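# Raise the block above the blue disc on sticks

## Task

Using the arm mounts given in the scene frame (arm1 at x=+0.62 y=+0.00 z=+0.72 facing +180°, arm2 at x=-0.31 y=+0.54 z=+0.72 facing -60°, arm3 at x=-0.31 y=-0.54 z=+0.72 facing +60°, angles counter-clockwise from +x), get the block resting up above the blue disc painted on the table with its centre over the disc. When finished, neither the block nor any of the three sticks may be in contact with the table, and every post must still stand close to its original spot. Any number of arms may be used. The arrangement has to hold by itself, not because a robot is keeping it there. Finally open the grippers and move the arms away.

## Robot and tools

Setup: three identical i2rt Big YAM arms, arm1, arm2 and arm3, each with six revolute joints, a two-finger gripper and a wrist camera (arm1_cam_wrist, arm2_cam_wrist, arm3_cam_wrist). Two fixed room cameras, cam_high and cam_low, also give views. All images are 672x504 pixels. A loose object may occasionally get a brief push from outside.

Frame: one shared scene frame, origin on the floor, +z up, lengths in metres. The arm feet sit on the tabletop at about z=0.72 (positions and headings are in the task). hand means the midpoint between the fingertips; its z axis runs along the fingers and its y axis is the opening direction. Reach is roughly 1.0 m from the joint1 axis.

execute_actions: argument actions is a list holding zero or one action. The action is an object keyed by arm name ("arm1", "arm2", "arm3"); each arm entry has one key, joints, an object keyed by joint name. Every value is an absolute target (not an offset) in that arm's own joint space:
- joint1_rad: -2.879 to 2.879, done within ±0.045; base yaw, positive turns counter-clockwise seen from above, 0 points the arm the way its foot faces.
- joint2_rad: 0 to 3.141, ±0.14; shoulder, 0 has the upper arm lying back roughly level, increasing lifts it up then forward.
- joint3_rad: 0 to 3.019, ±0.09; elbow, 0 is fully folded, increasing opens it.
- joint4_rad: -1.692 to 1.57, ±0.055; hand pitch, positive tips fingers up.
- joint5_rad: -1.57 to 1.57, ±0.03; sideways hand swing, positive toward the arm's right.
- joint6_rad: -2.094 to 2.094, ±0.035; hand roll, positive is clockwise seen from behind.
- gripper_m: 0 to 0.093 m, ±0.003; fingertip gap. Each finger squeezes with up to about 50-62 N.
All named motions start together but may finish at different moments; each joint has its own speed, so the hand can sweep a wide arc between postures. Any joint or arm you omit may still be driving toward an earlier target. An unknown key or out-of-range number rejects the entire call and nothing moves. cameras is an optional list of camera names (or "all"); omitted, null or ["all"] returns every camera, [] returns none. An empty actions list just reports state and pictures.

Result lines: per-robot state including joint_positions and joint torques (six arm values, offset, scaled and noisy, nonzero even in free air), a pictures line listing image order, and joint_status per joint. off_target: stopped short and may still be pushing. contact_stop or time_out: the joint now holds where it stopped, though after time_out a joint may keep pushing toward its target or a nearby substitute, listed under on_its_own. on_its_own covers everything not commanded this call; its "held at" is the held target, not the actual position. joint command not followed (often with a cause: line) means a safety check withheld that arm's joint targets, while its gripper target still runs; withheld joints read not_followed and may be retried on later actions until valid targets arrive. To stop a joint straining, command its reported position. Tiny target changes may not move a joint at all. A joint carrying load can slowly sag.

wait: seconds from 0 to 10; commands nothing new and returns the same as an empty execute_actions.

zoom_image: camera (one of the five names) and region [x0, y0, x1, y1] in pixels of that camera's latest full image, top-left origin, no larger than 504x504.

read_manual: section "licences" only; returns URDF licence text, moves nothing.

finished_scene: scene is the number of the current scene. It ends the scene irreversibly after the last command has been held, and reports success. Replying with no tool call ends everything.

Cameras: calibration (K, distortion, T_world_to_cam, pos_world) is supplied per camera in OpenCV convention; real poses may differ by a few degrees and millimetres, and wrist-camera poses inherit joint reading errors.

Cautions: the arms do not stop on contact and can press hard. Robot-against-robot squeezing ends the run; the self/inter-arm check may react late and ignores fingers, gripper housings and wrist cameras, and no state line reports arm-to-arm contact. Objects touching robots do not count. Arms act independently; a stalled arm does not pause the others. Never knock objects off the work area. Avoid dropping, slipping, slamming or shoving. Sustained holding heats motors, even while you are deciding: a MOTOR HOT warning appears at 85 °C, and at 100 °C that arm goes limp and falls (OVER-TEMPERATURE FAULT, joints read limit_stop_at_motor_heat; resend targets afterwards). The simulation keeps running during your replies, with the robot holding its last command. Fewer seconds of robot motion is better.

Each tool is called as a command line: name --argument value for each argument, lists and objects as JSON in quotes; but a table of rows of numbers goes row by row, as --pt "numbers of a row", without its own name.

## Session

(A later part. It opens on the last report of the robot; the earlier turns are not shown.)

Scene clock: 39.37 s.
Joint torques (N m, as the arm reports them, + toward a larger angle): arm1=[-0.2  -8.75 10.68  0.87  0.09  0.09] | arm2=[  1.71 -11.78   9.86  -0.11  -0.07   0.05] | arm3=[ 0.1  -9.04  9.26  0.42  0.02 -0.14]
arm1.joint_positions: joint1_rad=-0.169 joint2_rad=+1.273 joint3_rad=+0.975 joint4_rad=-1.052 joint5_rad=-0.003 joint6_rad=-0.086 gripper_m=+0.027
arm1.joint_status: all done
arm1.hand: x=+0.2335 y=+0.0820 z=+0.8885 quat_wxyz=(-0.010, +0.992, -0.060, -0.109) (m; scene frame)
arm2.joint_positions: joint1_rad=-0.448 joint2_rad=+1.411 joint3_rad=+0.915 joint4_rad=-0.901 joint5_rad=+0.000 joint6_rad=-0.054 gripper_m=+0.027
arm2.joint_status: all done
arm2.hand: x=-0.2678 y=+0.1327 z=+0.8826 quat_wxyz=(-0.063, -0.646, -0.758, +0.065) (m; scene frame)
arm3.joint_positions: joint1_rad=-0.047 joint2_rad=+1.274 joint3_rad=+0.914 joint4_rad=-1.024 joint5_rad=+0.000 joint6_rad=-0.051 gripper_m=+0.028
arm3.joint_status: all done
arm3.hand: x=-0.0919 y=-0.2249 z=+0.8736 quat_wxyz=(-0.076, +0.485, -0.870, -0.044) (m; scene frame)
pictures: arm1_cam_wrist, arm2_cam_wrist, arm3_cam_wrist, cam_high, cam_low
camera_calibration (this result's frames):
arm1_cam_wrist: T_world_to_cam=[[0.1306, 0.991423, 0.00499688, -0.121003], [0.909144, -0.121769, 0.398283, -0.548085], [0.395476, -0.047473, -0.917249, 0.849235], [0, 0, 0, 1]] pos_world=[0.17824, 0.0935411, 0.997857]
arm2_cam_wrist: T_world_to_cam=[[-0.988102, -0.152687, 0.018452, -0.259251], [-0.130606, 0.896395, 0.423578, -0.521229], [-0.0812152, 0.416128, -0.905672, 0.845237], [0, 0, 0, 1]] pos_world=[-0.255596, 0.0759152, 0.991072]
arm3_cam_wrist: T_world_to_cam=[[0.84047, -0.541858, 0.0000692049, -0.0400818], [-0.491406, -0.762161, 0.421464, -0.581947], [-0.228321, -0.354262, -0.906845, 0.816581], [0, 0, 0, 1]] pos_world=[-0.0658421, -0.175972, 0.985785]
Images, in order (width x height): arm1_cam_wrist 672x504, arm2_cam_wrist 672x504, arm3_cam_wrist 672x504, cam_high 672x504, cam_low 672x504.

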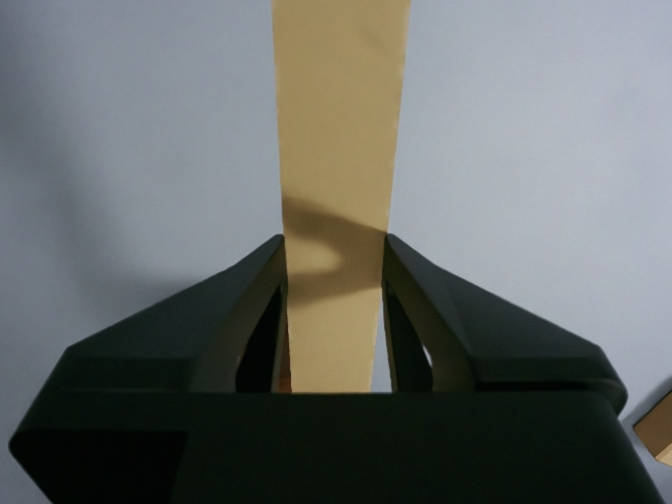

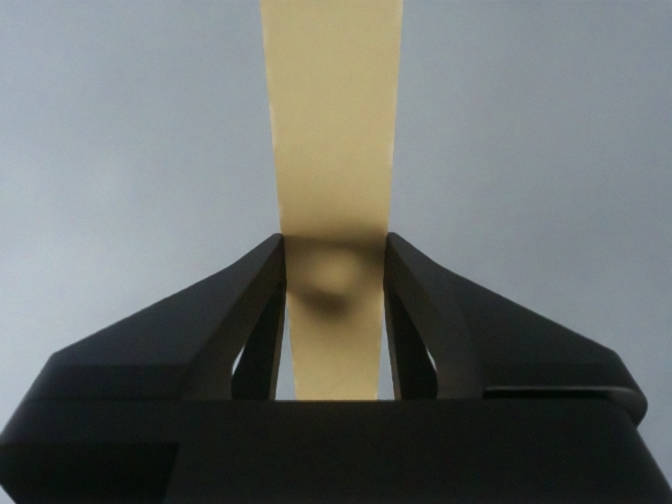

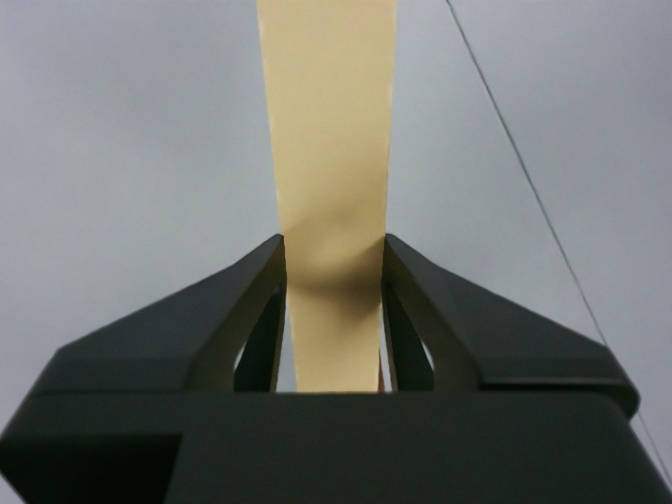

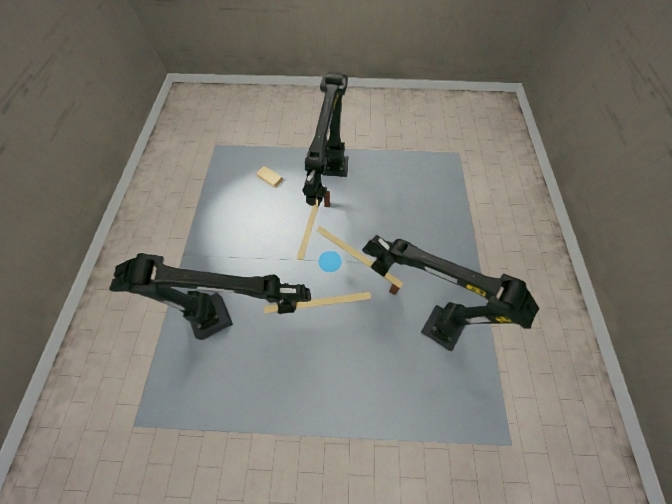

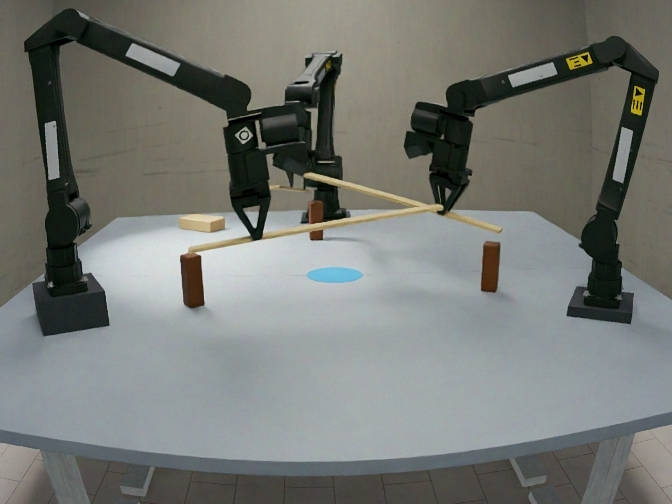

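execute_actions --actions '[{"arm1": {"joints": {"joint3_rad": 0.95, "joint4_rad": -1.021}}, "arm2": {"joints": {"joint1_rad": -0.25, "joint2_rad": 1.366, "joint3_rad": 0.865, "joint4_rad": -0.833}}, "arm3": {"joints": {"joint2_rad": 1.305, "joint4_rad": -0.995}}}]'

zoom_image --camera "cam_low" --region '[255, 155, 345, 245]'

zoom_image --camera "cam_low" --region '[370, 160, 520, 290]'

zoom_image --camera "cam_low" --region '[170, 200, 270, 300]'

Scene clock: 47.87 s.
Joint torques (N m, as the arm reports them, + toward a larger angle): arm1=[-0.23 -8.53 10.04  1.55  0.1   0.1 ] | arm2=[  1.09 -11.55   8.68   1.08  -0.01   0.02] | arm3=[ 0.43 -6.61  9.3   1.38  0.03 -0.16]
arm1.joint_positions: joint1_rad=-0.169 joint2_rad=+1.273 joint3_rad=+0.957 joint4_rad=-1.041 joint5_rad=-0.003 joint6_rad=-0.085 gripper_m=+0.027
arm1.joint_status: all done
arm1.hand: x=+0.2374 y=+0.0812 z=+0.8813 quat_wxyz=(-0.010, +0.993, -0.060, -0.106) (m; scene frame)
arm2.joint_positions: joint1_rad=-0.242 joint2_rad=+1.373 joint3_rad=+0.864 joint4_rad=-0.850 joint5_rad=+0.000 joint6_rad=-0.051 gripper_m=+0.027
arm2.joint_status: all done
arm2.hand: x=-0.1886 y=+0.1574 z=+0.8790 quat_wxyz=(-0.084, -0.565, -0.818, +0.070) (m; scene frame)
arm3.joint_positions: joint1_rad=-0.047 joint2_rad=+1.296 joint3_rad=+0.914 joint4_rad=-1.011 joint5_rad=+0.000 joint6_rad=-0.051 gripper_m=+0.028
arm3.joint_status: all done
arm3.hand: x=-0.0903 y=-0.2224 z=+0.8661 quat_wxyz=(-0.072, +0.485, -0.871, -0.042) (m; scene frame)
pictures: arm1_cam_wrist, arm2_cam_wrist, arm3_cam_wrist, cam_high, cam_low
camera_calibration (this result's frames):
arm1_cam_wrist: T_world_to_cam=[[0.130872, 0.99139, 0.00434404, -0.120094], [0.906111, -0.12139, 0.40525, -0.554324], [0.402288, -0.0490996, -0.914196, 0.836866], [0, 0, 0, 1]] pos_world=[0.181335, 0.0928599, 0.99022]
arm2_cam_wrist: T_world_to_cam=[[-0.937237, -0.348071, 0.02081, -0.138832], [-0.312848, 0.865748, 0.390649, -0.532071], [-0.15399, 0.35962, -0.920304, 0.8462], [0, 0, 0, 1]] pos_world=[-0.16627, 0.108005, 0.989504]
arm3_cam_wrist: T_world_to_cam=[[0.840534, -0.541758, -0.000261539, -0.0397724], [-0.48882, -0.758609, 0.430776, -0.583152], [-0.233575, -0.361954, -0.902459, 0.804965], [0, 0, 0, 1]] pos_world=[-0.0636066, -0.172571, 0.977645]
Images, in order (width x height): arm1_cam_wrist 672x504, arm2_cam_wrist 672x504, arm3_cam_wrist 672x504, cam_high 672x504, cam_low 672x504.

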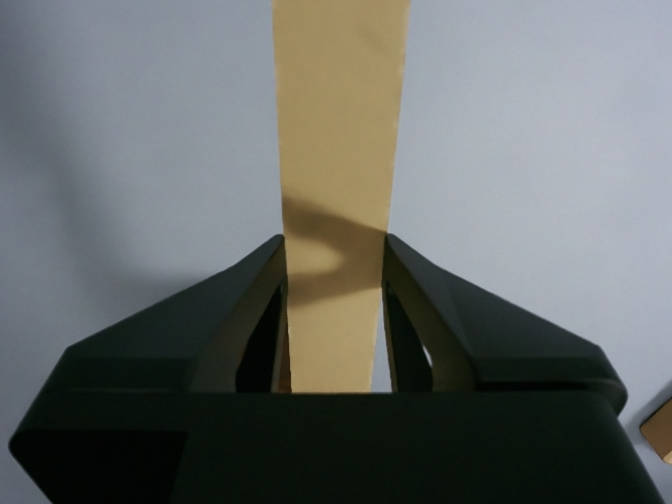

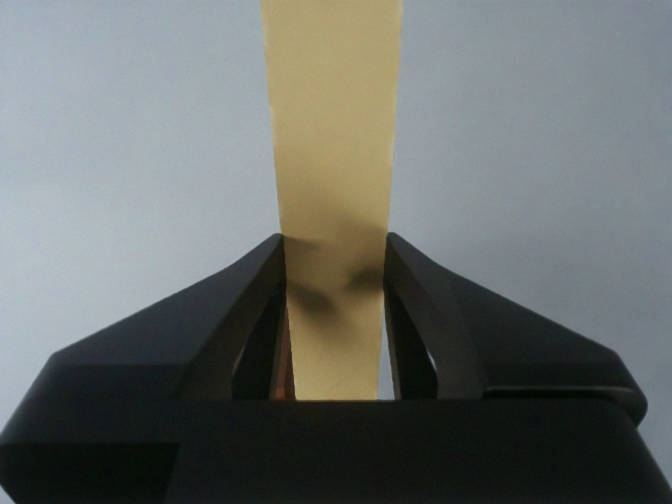

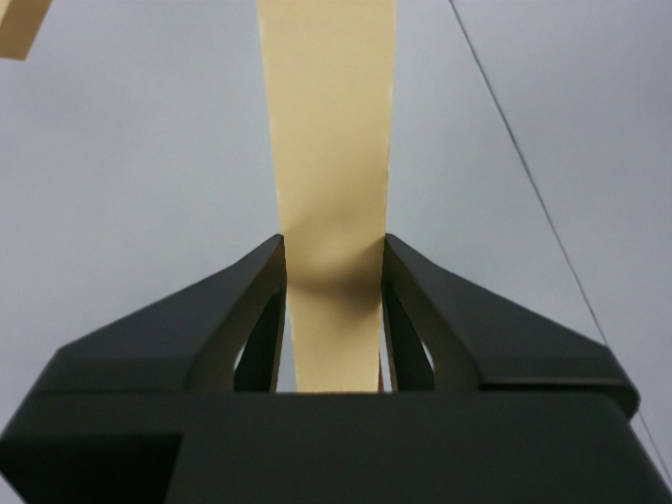

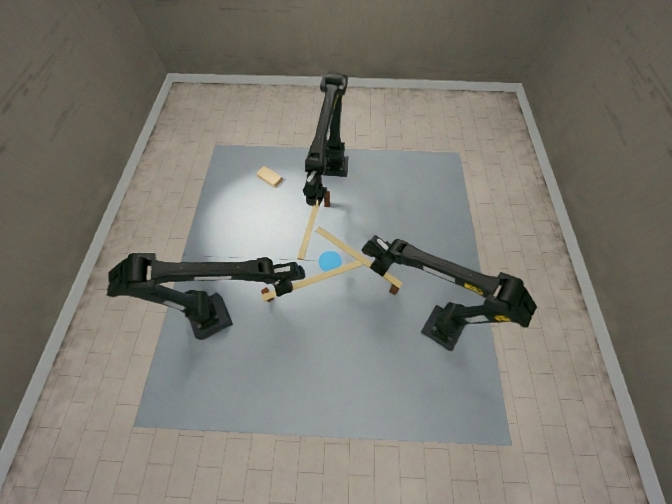

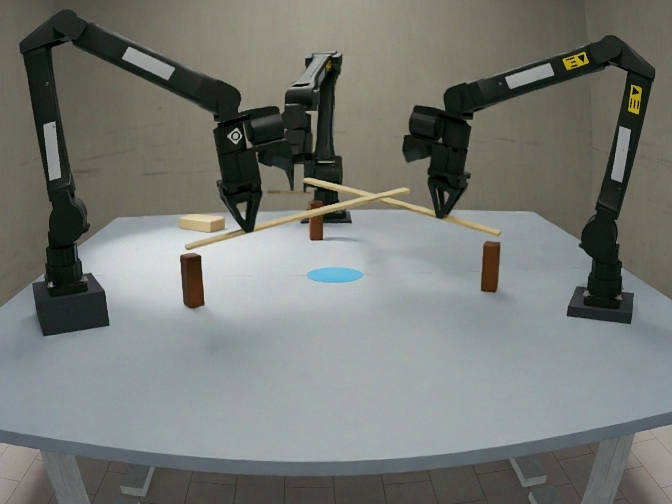

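Region (255, 155, 345, 245) of cam_low's 672x504 image, scaled by 5.600, with more detail than that image has.

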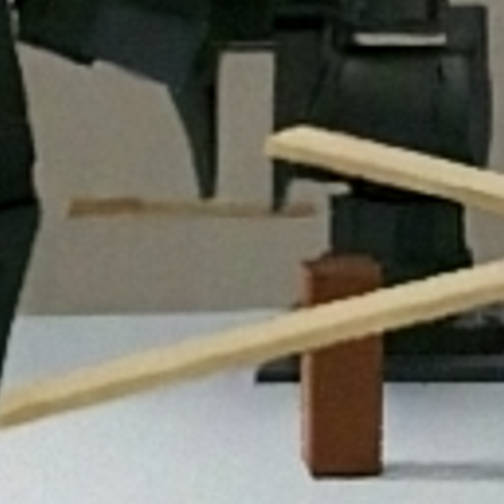

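Region (370, 160, 520, 290) of cam_low's 672x504 image, scaled by 3.360, with more detail than that image has; it fills the top 437 rows of this view, and the rest is white.

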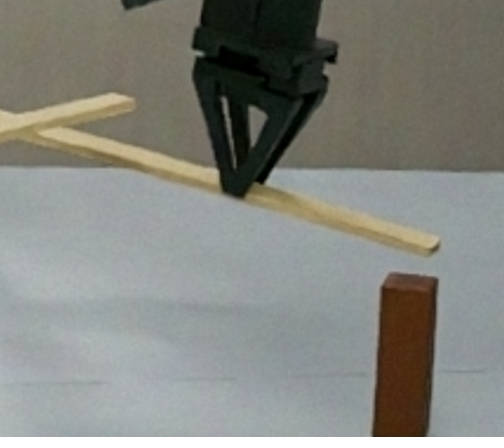

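Region (170, 200, 270, 300) of cam_low's 672x504 image, scaled by 5.040, with more detail than that image has.

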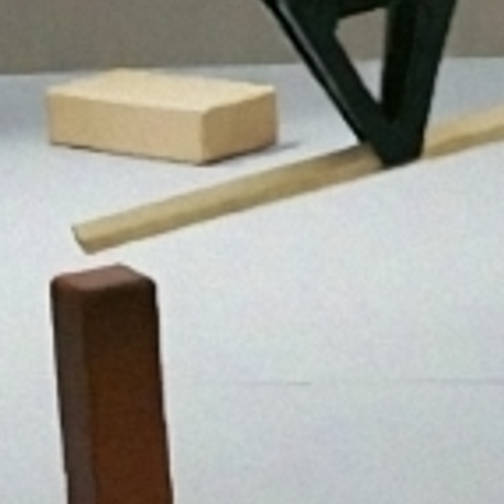

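zoom_image --camera "cam_high" --region '[250, 180, 410, 310]'

zoom_image --camera "arm3_cam_wrist" --region '[260, 300, 420, 400]'

Region (250, 180, 410, 310) of cam_high's 672x504 image, scaled by 3.150, with more detail than that image has; it fills the top 410 rows of this view, and the rest is white.

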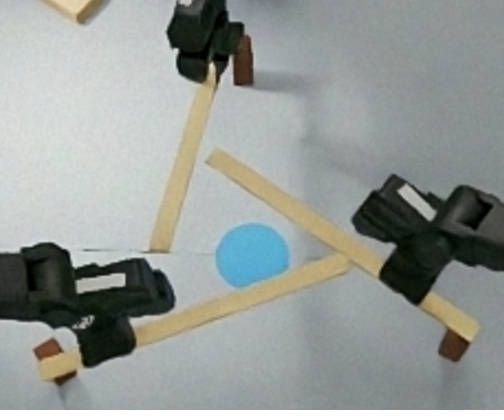

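Region (260, 300, 420, 400) of arm3_cam_wrist's 672x504 image, scaled by 3.150, with more detail than that image has; it fills the top 315 rows of this view, and the rest is white.

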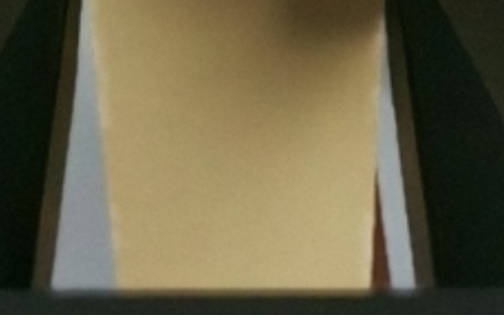

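execute_actions --actions '[{"arm1": {"joints": {"joint1_rad": -0.064, "joint6_rad": -0.106}}, "arm2": {"joints": {"joint1_rad": -0.117, "joint2_rad": 1.395}}, "arm3": {"joints": {"joint2_rad": 1.317}}}]'

zoom_image --camera "cam_high" --region '[250, 180, 410, 310]'

zoom_image --camera "cam_low" --region '[270, 160, 410, 250]'

Scene clock: 52.70 s.
Joint torques (N m, as the arm reports them, + toward a larger angle): arm1=[ 0.38 -8.53 10.05  1.57  0.03 -0.12] | arm2=[  1.04 -10.45   8.49   1.05  -0.04   0.05] | arm3=[ 0.05 -6.43  9.16  1.3   0.03 -0.15]
arm1.joint_positions: joint1_rad=-0.063 joint2_rad=+1.273 joint3_rad=+0.957 joint4_rad=-1.041 joint5_rad=-0.001 joint6_rad=-0.096 gripper_m=+0.027
arm1.joint_status: all done
arm1.hand: x=+0.2312 y=+0.0405 z=+0.8817 quat_wxyz=(-0.006, +0.994, -0.002, -0.106) (m; scene frame)
arm2.joint_positions: joint1_rad=-0.110 joint2_rad=+1.390 joint3_rad=+0.864 joint4_rad=-0.850 joint5_rad=+0.000 joint6_rad=-0.051 gripper_m=+0.027
arm2.joint_status: all done
arm2.hand: x=-0.1397 y=+0.1773 z=+0.8720 quat_wxyz=(-0.080, -0.511, -0.854, +0.060) (m; scene frame)
arm3.joint_positions: joint1_rad=-0.047 joint2_rad=+1.305 joint3_rad=+0.914 joint4_rad=-1.011 joint5_rad=+0.000 joint6_rad=-0.051 gripper_m=+0.028
arm3.joint_status: all done
arm3.hand: x=-0.0904 y=-0.2224 z=+0.8628 quat_wxyz=(-0.068, +0.485, -0.871, -0.040) (m; scene frame)
pictures: arm1_cam_wrist, arm2_cam_wrist, arm3_cam_wrist, cam_high, cam_low
camera_calibration (this result's frames):
arm1_cam_wrist: T_world_to_cam=[[0.0147951, 0.999854, 0.008491, -0.0561717], [0.914326, -0.0169657, 0.404623, -0.559292], [0.404708, 0.00177711, -0.914444, 0.835306], [0, 0, 0, 1]] pos_world=[0.174151, 0.0451904, 0.99062]
arm2_cam_wrist: T_world_to_cam=[[-0.883024, -0.468856, 0.0210264, -0.0571539], [-0.420658, 0.810528, 0.407543, -0.551348], [-0.208121, 0.351025, -0.912944, 0.827679], [0, 0, 0, 1]] pos_world=[-0.11014, 0.12955, 0.981524]
arm3_cam_wrist: T_world_to_cam=[[0.84059, -0.541672, -0.000556546, -0.0394541], [-0.486476, -0.755385, 0.439016, -0.58797], [-0.238223, -0.368761, -0.898479, 0.796593], [0, 0, 0, 1]] pos_world=[-0.0631017, -0.171762, 0.973828]
Images, in order (width x height): arm1_cam_wrist 672x504, arm2_cam_wrist 672x504, arm3_cam_wrist 672x504, cam_high 672x504, cam_low 672x504.

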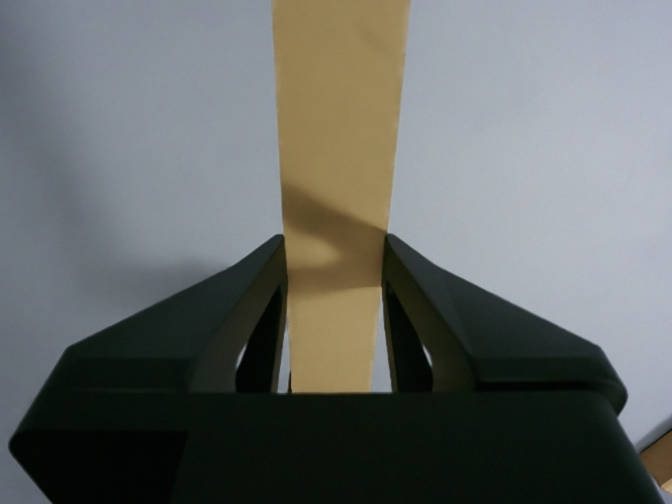

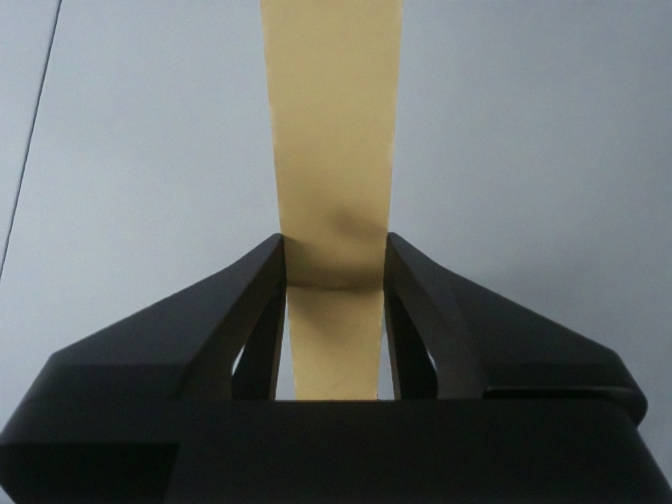

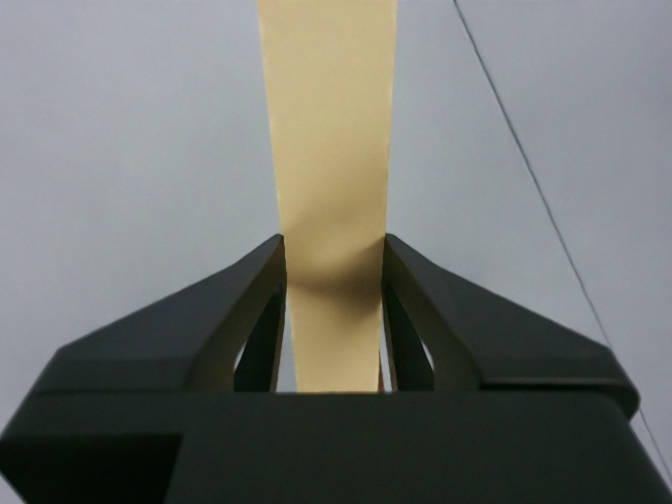

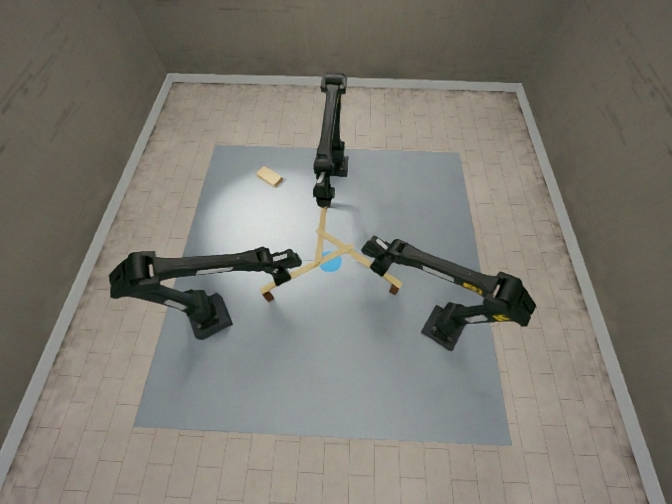

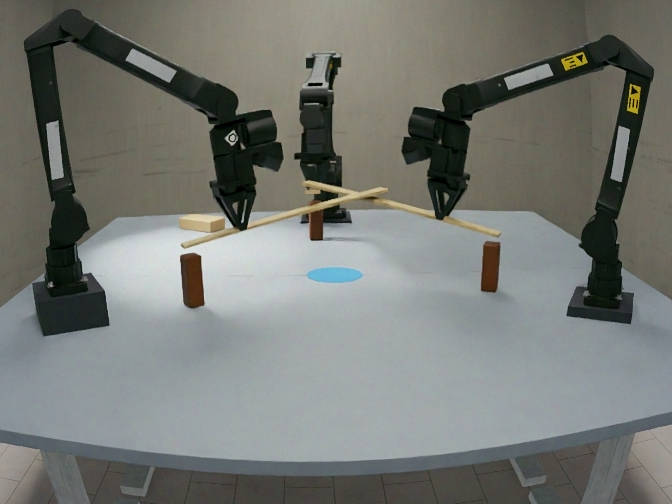

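Region (250, 180, 410, 310) of cam_high's 672x504 image, scaled by 3.150, with more detail than that image has; it fills the top 410 rows of this view, and the rest is white.

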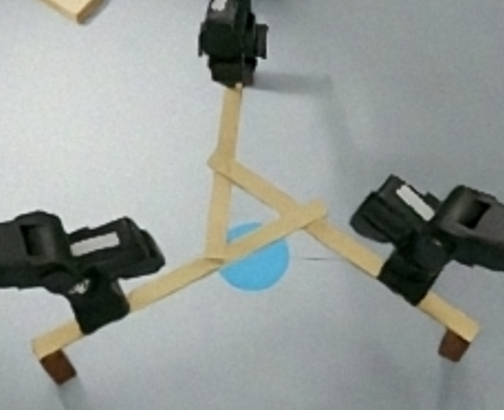

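Region (270, 160, 410, 250) of cam_low's 672x504 image, scaled by 3.600, with more detail than that image has; it fills the top 324 rows of this view, and the rest is white.

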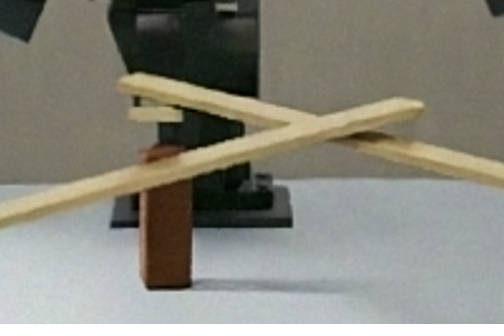

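zoom_image --camera "cam_high" --region '[296, 215, 366, 280]'

zoom_image --camera "arm1_cam_wrist" --region '[260, 300, 420, 400]'

zoom_image --camera "arm2_cam_wrist" --region '[260, 305, 420, 405]'

zoom_image --camera "cam_low" --region '[170, 200, 270, 300]'

Region (296, 215, 366, 280) of cam_high's 672x504 image, scaled by 7.200, with more detail than that image has; it fills the top 468 rows of this view, and the rest is white.

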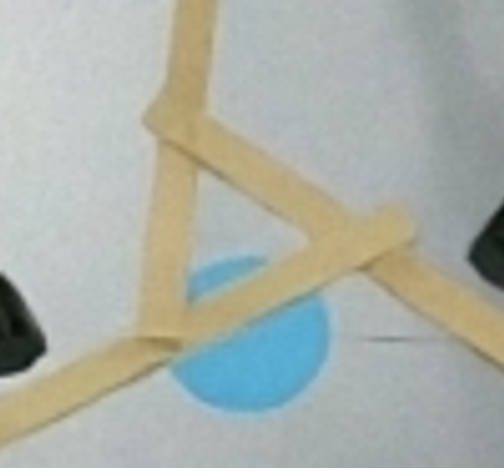

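Region (260, 300, 420, 400) of arm1_cam_wrist's 672x504 image, scaled by 3.150, with more detail than that image has; it fills the top 315 rows of this view, and the rest is white.

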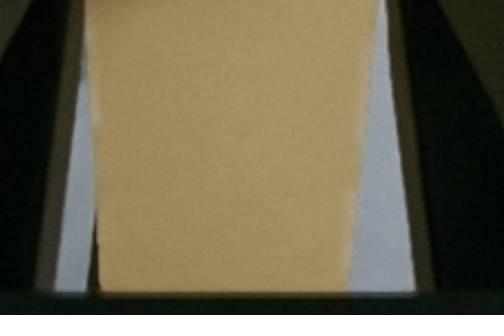

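Region (260, 305, 420, 405) of arm2_cam_wrist's 672x504 image, scaled by 3.150, with more detail than that image has; it fills the top 315 rows of this view, and the rest is white.

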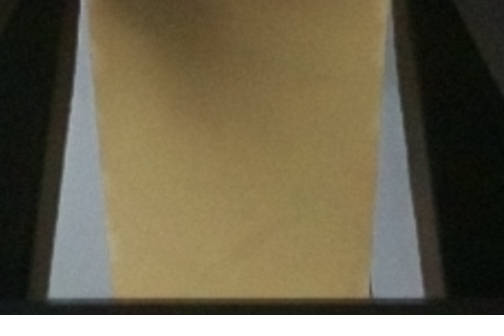

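Region (170, 200, 270, 300) of cam_low's 672x504 image, scaled by 5.040, with more detail than that image has.

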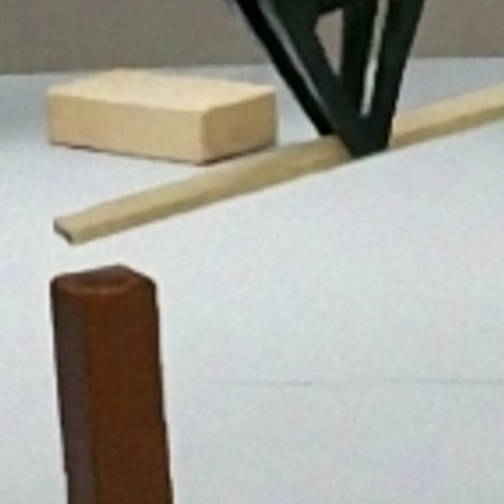

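execute_actions --actions '[{"arm1": {"joints": {"joint1_rad": -0.045, "joint2_rad": 1.332}}, "arm2": {"joints": {"joint2_rad": 1.441, "joint4_rad": -0.829, "joint6_rad": -0.082}}, "arm3": {"joints": {"joint1_rad": -0.066, "joint2_rad": 1.369, "joint4_rad": -0.987}}}]'

zoom_image --camera "cam_low" --region '[280, 175, 410, 250]'

zoom_image --camera "cam_low" --region '[165, 220, 245, 290]'

zoom_image --camera "cam_low" --region '[440, 210, 520, 280]'

zoom_image --camera "cam_high" --region '[296, 215, 366, 280]'

Scene clock: 66.63 s.
Joint torques (N m, as the arm reports them, + toward a larger angle): arm1=[ 1.53 -8.9   9.72  1.42  0.03 -0.12] | arm2=[  1.32 -11.84   8.26   0.96  -0.04  -0.21] | arm3=[-0.97 -7.35  9.02  1.17  0.02 -0.16]
arm1.joint_positions: joint1_rad=-0.059 joint2_rad=+1.327 joint3_rad=+0.957 joint4_rad=-1.040 joint5_rad=-0.001 joint6_rad=-0.096 gripper_m=+0.027
arm1.joint_status: all done
arm1.hand: x=+0.2300 y=+0.0387 z=+0.8619 quat_wxyz=(-0.003, +0.997, +0.000, -0.080) (m; scene frame)
arm2.joint_positions: joint1_rad=-0.110 joint2_rad=+1.441 joint3_rad=+0.864 joint4_rad=-0.844 joint5_rad=+0.000 joint6_rad=-0.072 gripper_m=+0.027
arm2.joint_status: all done
arm2.hand: x=-0.1406 y=+0.1787 z=+0.8529 quat_wxyz=(-0.061, -0.502, -0.861, +0.047) (m; scene frame)
arm3.joint_positions: joint1_rad=-0.059 joint2_rad=+1.367 joint3_rad=+0.914 joint4_rad=-1.002 joint5_rad=+0.000 joint6_rad=-0.051 gripper_m=+0.028
arm3.joint_status: all done
arm3.hand: x=-0.0861 y=-0.2240 z=+0.8407 quat_wxyz=(-0.045, +0.481, -0.875, -0.028) (m; scene frame)
pictures: arm1_cam_wrist, arm2_cam_wrist, arm3_cam_wrist, cam_high, cam_low
camera_calibration (this result's frames):
arm1_cam_wrist: T_world_to_cam=[[0.00944608, 0.999947, 0.00399142, -0.0490257], [0.891967, -0.0102302, 0.451985, -0.586202], [0.452002, -0.000709277, -0.892016, 0.787547], [0, 0, 0, 1]] pos_world=[0.167362, 0.0435848, 0.967655]
arm2_cam_wrist: T_world_to_cam=[[-0.872676, -0.487798, 0.0221146, -0.0529511], [-0.427131, 0.784522, 0.449539, -0.577092], [-0.236634, 0.382856, -0.892987, 0.782843], [0, 0, 0, 1]] pos_world=[-0.107456, 0.127196, 0.959665]
arm3_cam_wrist: T_world_to_cam=[[0.834207, -0.551448, -0.00211274, -0.0453596], [-0.481359, -0.730038, 0.485117, -0.610024], [-0.269059, -0.403671, -0.874447, 0.746557], [0, 0, 0, 1]] pos_world=[-0.0549335, -0.168991, 0.948662]
Images, in order (width x height): arm1_cam_wrist 672x504, arm2_cam_wrist 672x504, arm3_cam_wrist 672x504, cam_high 672x504, cam_low 672x504.

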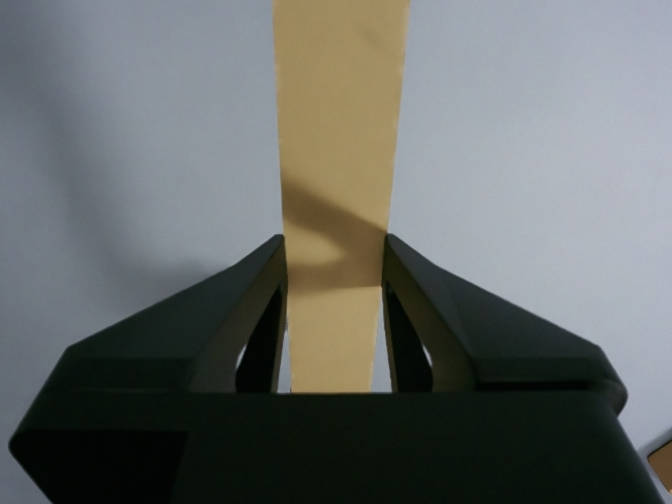

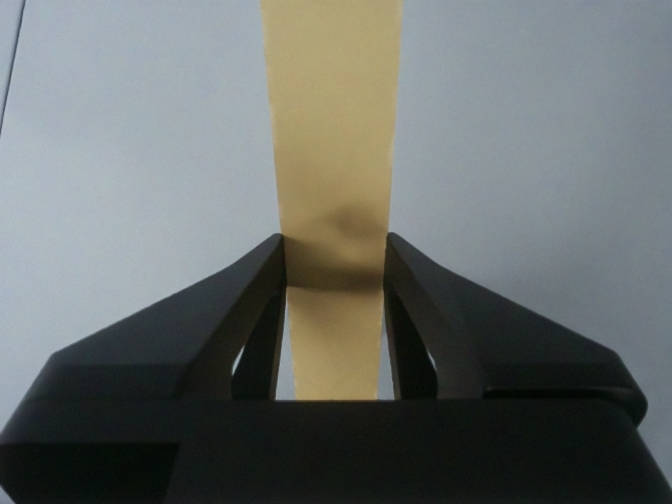

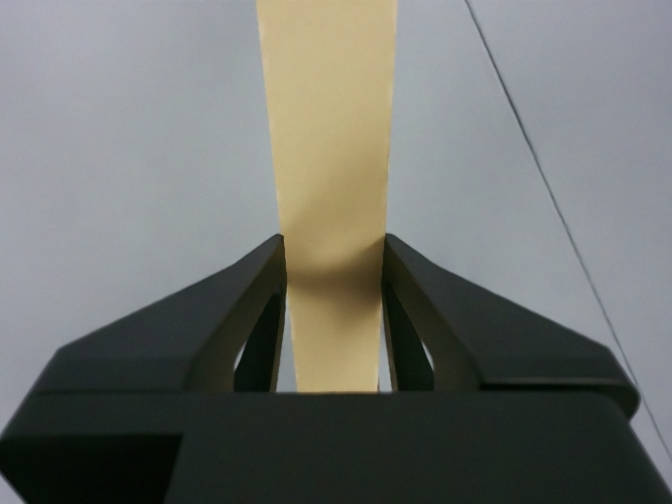

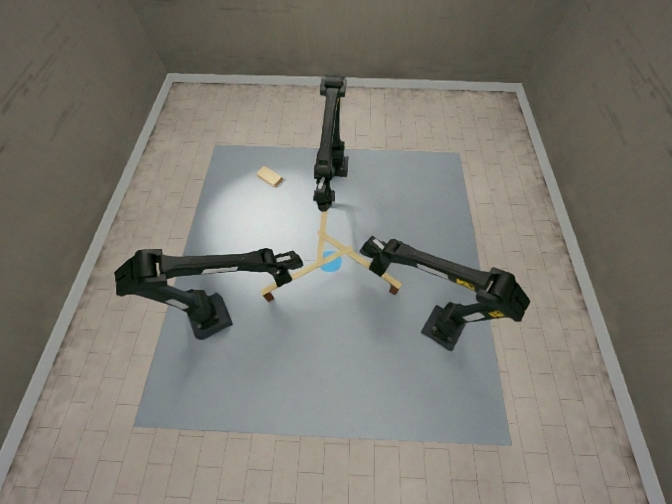

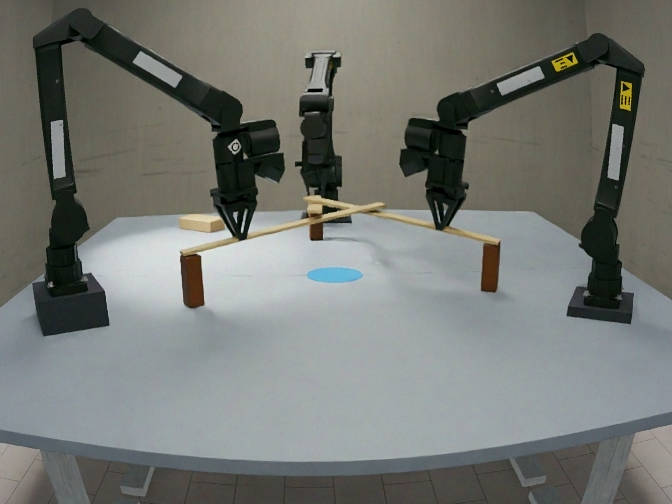

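Region (280, 175, 410, 250) of cam_low's 672x504 image, scaled by 3.877, with more detail than that image has; it fills the top 291 rows of this view, and the rest is white.

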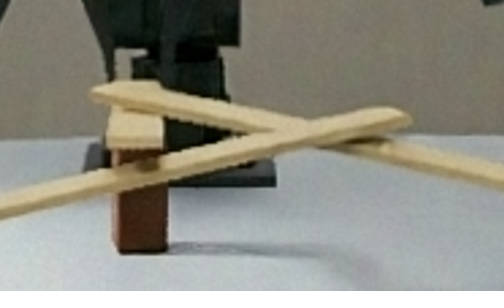

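Region (165, 220, 245, 290) of cam_low's 672x504 image, scaled by 6.300, with more detail than that image has; it fills the top 441 rows of this view, and the rest is white.

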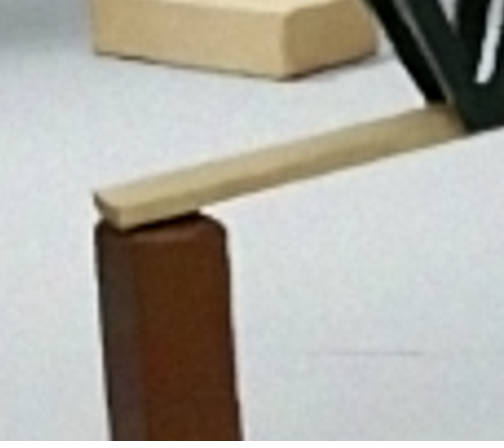

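Region (440, 210, 520, 280) of cam_low's 672x504 image, scaled by 6.300, with more detail than that image has; it fills the top 441 rows of this view, and the rest is white.

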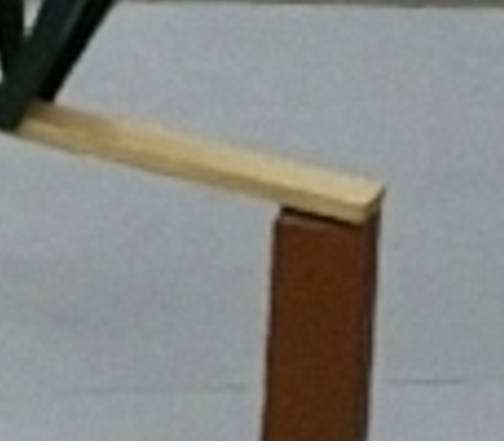

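Region (296, 215, 366, 280) of cam_high's 672x504 image, scaled by 7.200, with more detail than that image has; it fills the top 468 rows of this view, and the rest is white.

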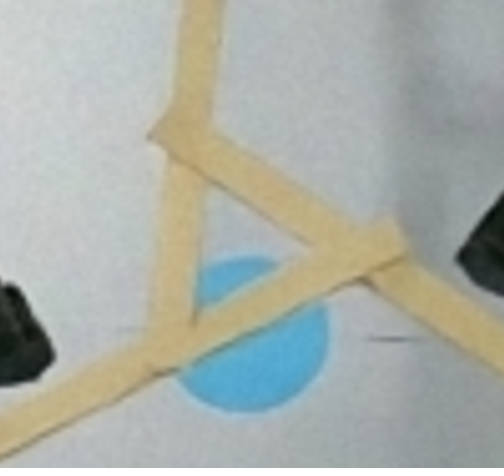

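execute_actions --actions '[{"arm1": {"joints": {"joint1_rad": -0.038, "joint2_rad": 1.357, "joint4_rad": -1.06}}, "arm2": {"joints": {"joint2_rad": 1.464, "joint4_rad": -0.864}}, "arm3": {"joints": {"joint2_rad": 1.395, "joint4_rad": -1.017}}}]'

zoom_image --camera "cam_low" --region '[280, 175, 410, 250]'

zoom_image --camera "cam_low" --region '[165, 220, 245, 290]'

zoom_image --camera "cam_low" --region '[440, 210, 520, 280]'

zoom_image --camera "cam_high" --region '[296, 215, 366, 280]'

Scene clock: 69.83 s.
Joint torques (N m, as the arm reports them, + toward a larger angle): arm1=[ 1.53 -8.37  9.63  0.07  0.03 -0.12] | arm2=[  1.44 -10.44   8.14  -0.26  -0.03  -0.15] | arm3=[-1.19 -6.86  8.95  0.07  0.03 -0.15]
arm1.joint_positions: joint1_rad=-0.051 joint2_rad=+1.346 joint3_rad=+0.957 joint4_rad=-1.046 joint5_rad=-0.001 joint6_rad=-0.096 gripper_m=+0.027
arm1.joint_status: all done
arm1.hand: x=+0.2313 y=+0.0357 z=+0.8548 quat_wxyz=(-0.001, +0.998, +0.004, -0.068) (m; scene frame)
arm2.joint_positions: joint1_rad=-0.110 joint2_rad=+1.455 joint3_rad=+0.864 joint4_rad=-0.853 joint5_rad=+0.000 joint6_rad=-0.073 gripper_m=+0.027
arm2.joint_status: all done
arm2.hand: x=-0.1419 y=+0.1814 z=+0.8476 quat_wxyz=(-0.051, -0.503, -0.862, +0.041) (m; scene frame)
arm3.joint_positions: joint1_rad=-0.059 joint2_rad=+1.380 joint3_rad=+0.914 joint4_rad=-1.008 joint5_rad=+0.000 joint6_rad=-0.051 gripper_m=+0.028
arm3.joint_status: all done
arm3.hand: x=-0.0873 y=-0.2256 z=+0.8359 quat_wxyz=(-0.036, +0.481, -0.876, -0.024) (m; scene frame)
pictures: arm1_cam_wrist, arm2_cam_wrist, arm3_cam_wrist, cam_high, cam_low
camera_calibration (this result's frames):
arm1_cam_wrist: T_world_to_cam=[[0.00191276, 0.999997, 0.00182736, -0.0423912], [0.880433, -0.00255053, 0.474165, -0.60076], [0.474168, 0.000701902, -0.880434, 0.765529], [0, 0, 0, 1]] pos_world=[0.166021, 0.0403215, 0.958935]
arm2_cam_wrist: T_world_to_cam=[[-0.872208, -0.488697, 0.0207014, -0.0512497], [-0.423164, 0.775121, 0.46917, -0.591803], [-0.245328, 0.400453, -0.882865, 0.763746], [0, 0, 0, 1]] pos_world=[-0.107762, 0.127829, 0.953002]
arm3_cam_wrist: T_world_to_cam=[[0.834303, -0.5513, -0.0027527, -0.0446715], [-0.475641, -0.722313, 0.502026, -0.62134], [-0.278755, -0.417532, -0.864848, 0.729363], [0, 0, 0, 1]] pos_world=[-0.0549519, -0.168897, 0.942594]
Images, in order (width x height): arm1_cam_wrist 672x504, arm2_cam_wrist 672x504, arm3_cam_wrist 672x504, cam_high 672x504, cam_low 672x504.

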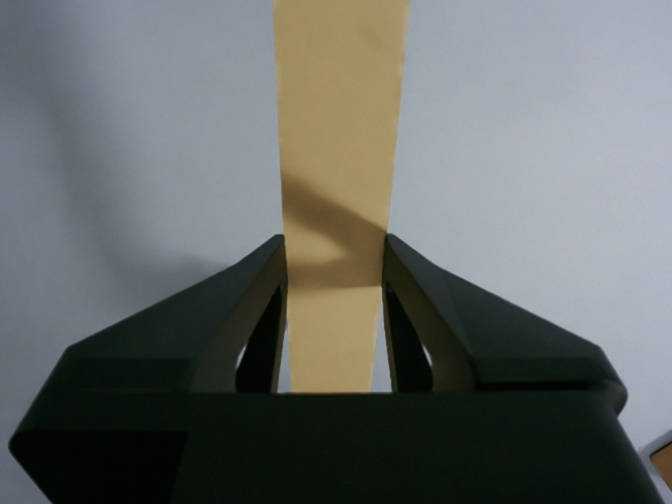

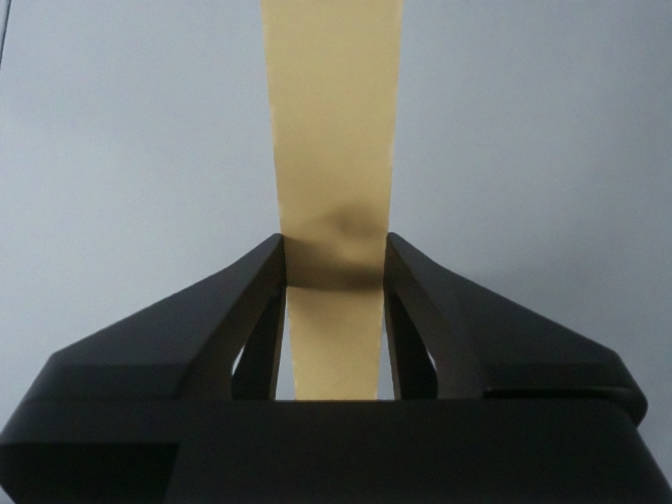

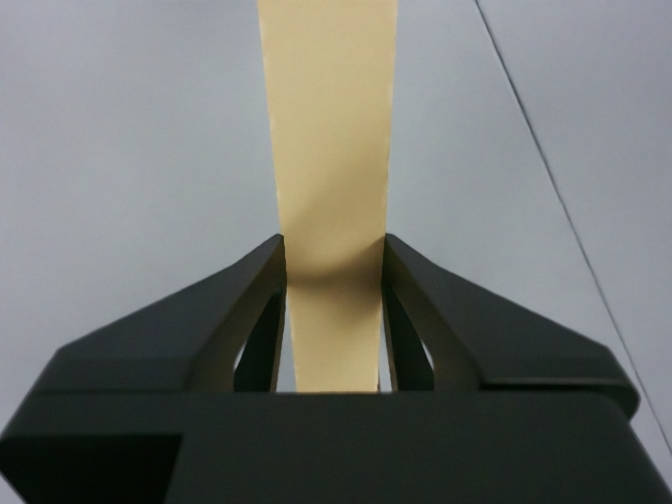

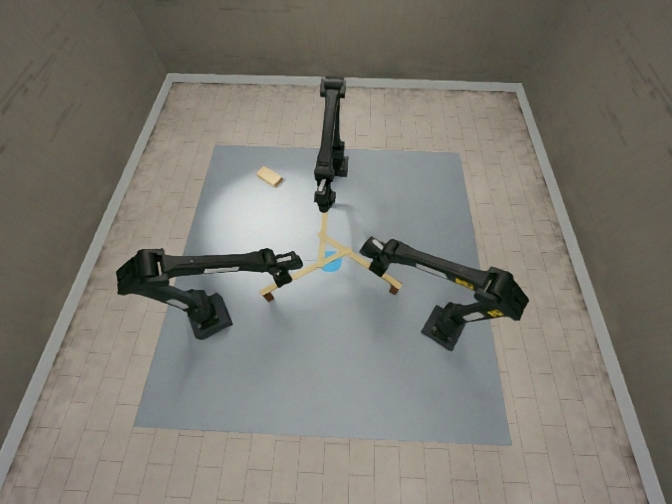

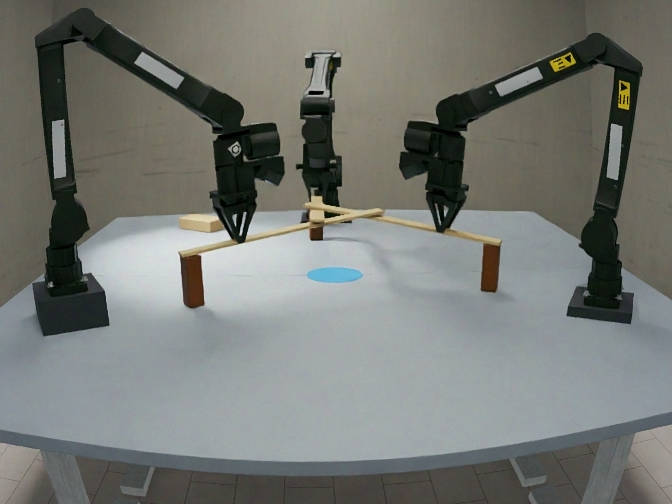

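Region (280, 175, 410, 250) of cam_low's 672x504 image, scaled by 3.877, with more detail than that image has; it fills the top 291 rows of this view, and the rest is white.

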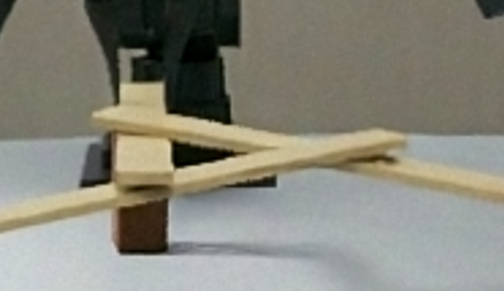

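Region (165, 220, 245, 290) of cam_low's 672x504 image, scaled by 6.300, with more detail than that image has; it fills the top 441 rows of this view, and the rest is white.

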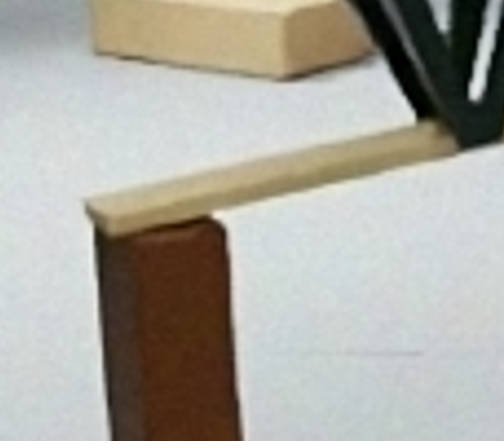

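Region (440, 210, 520, 280) of cam_low's 672x504 image, scaled by 6.300, with more detail than that image has; it fills the top 441 rows of this view, and the rest is white.

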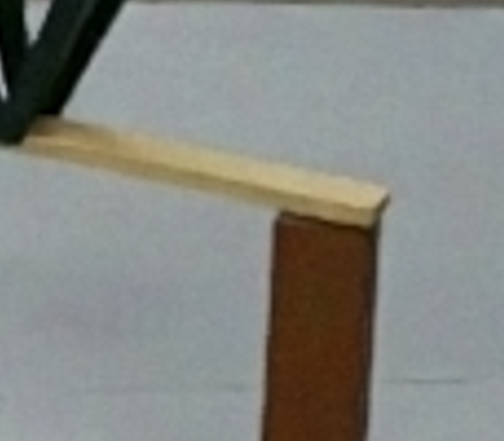

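Region (296, 215, 366, 280) of cam_high's 672x504 image, scaled by 7.200, with more detail than that image has; it fills the top 468 rows of this view, and the rest is white.

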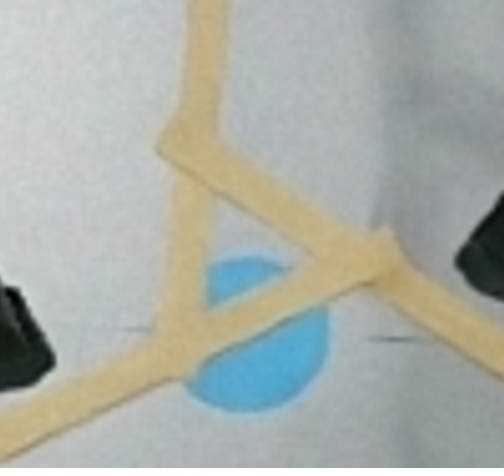

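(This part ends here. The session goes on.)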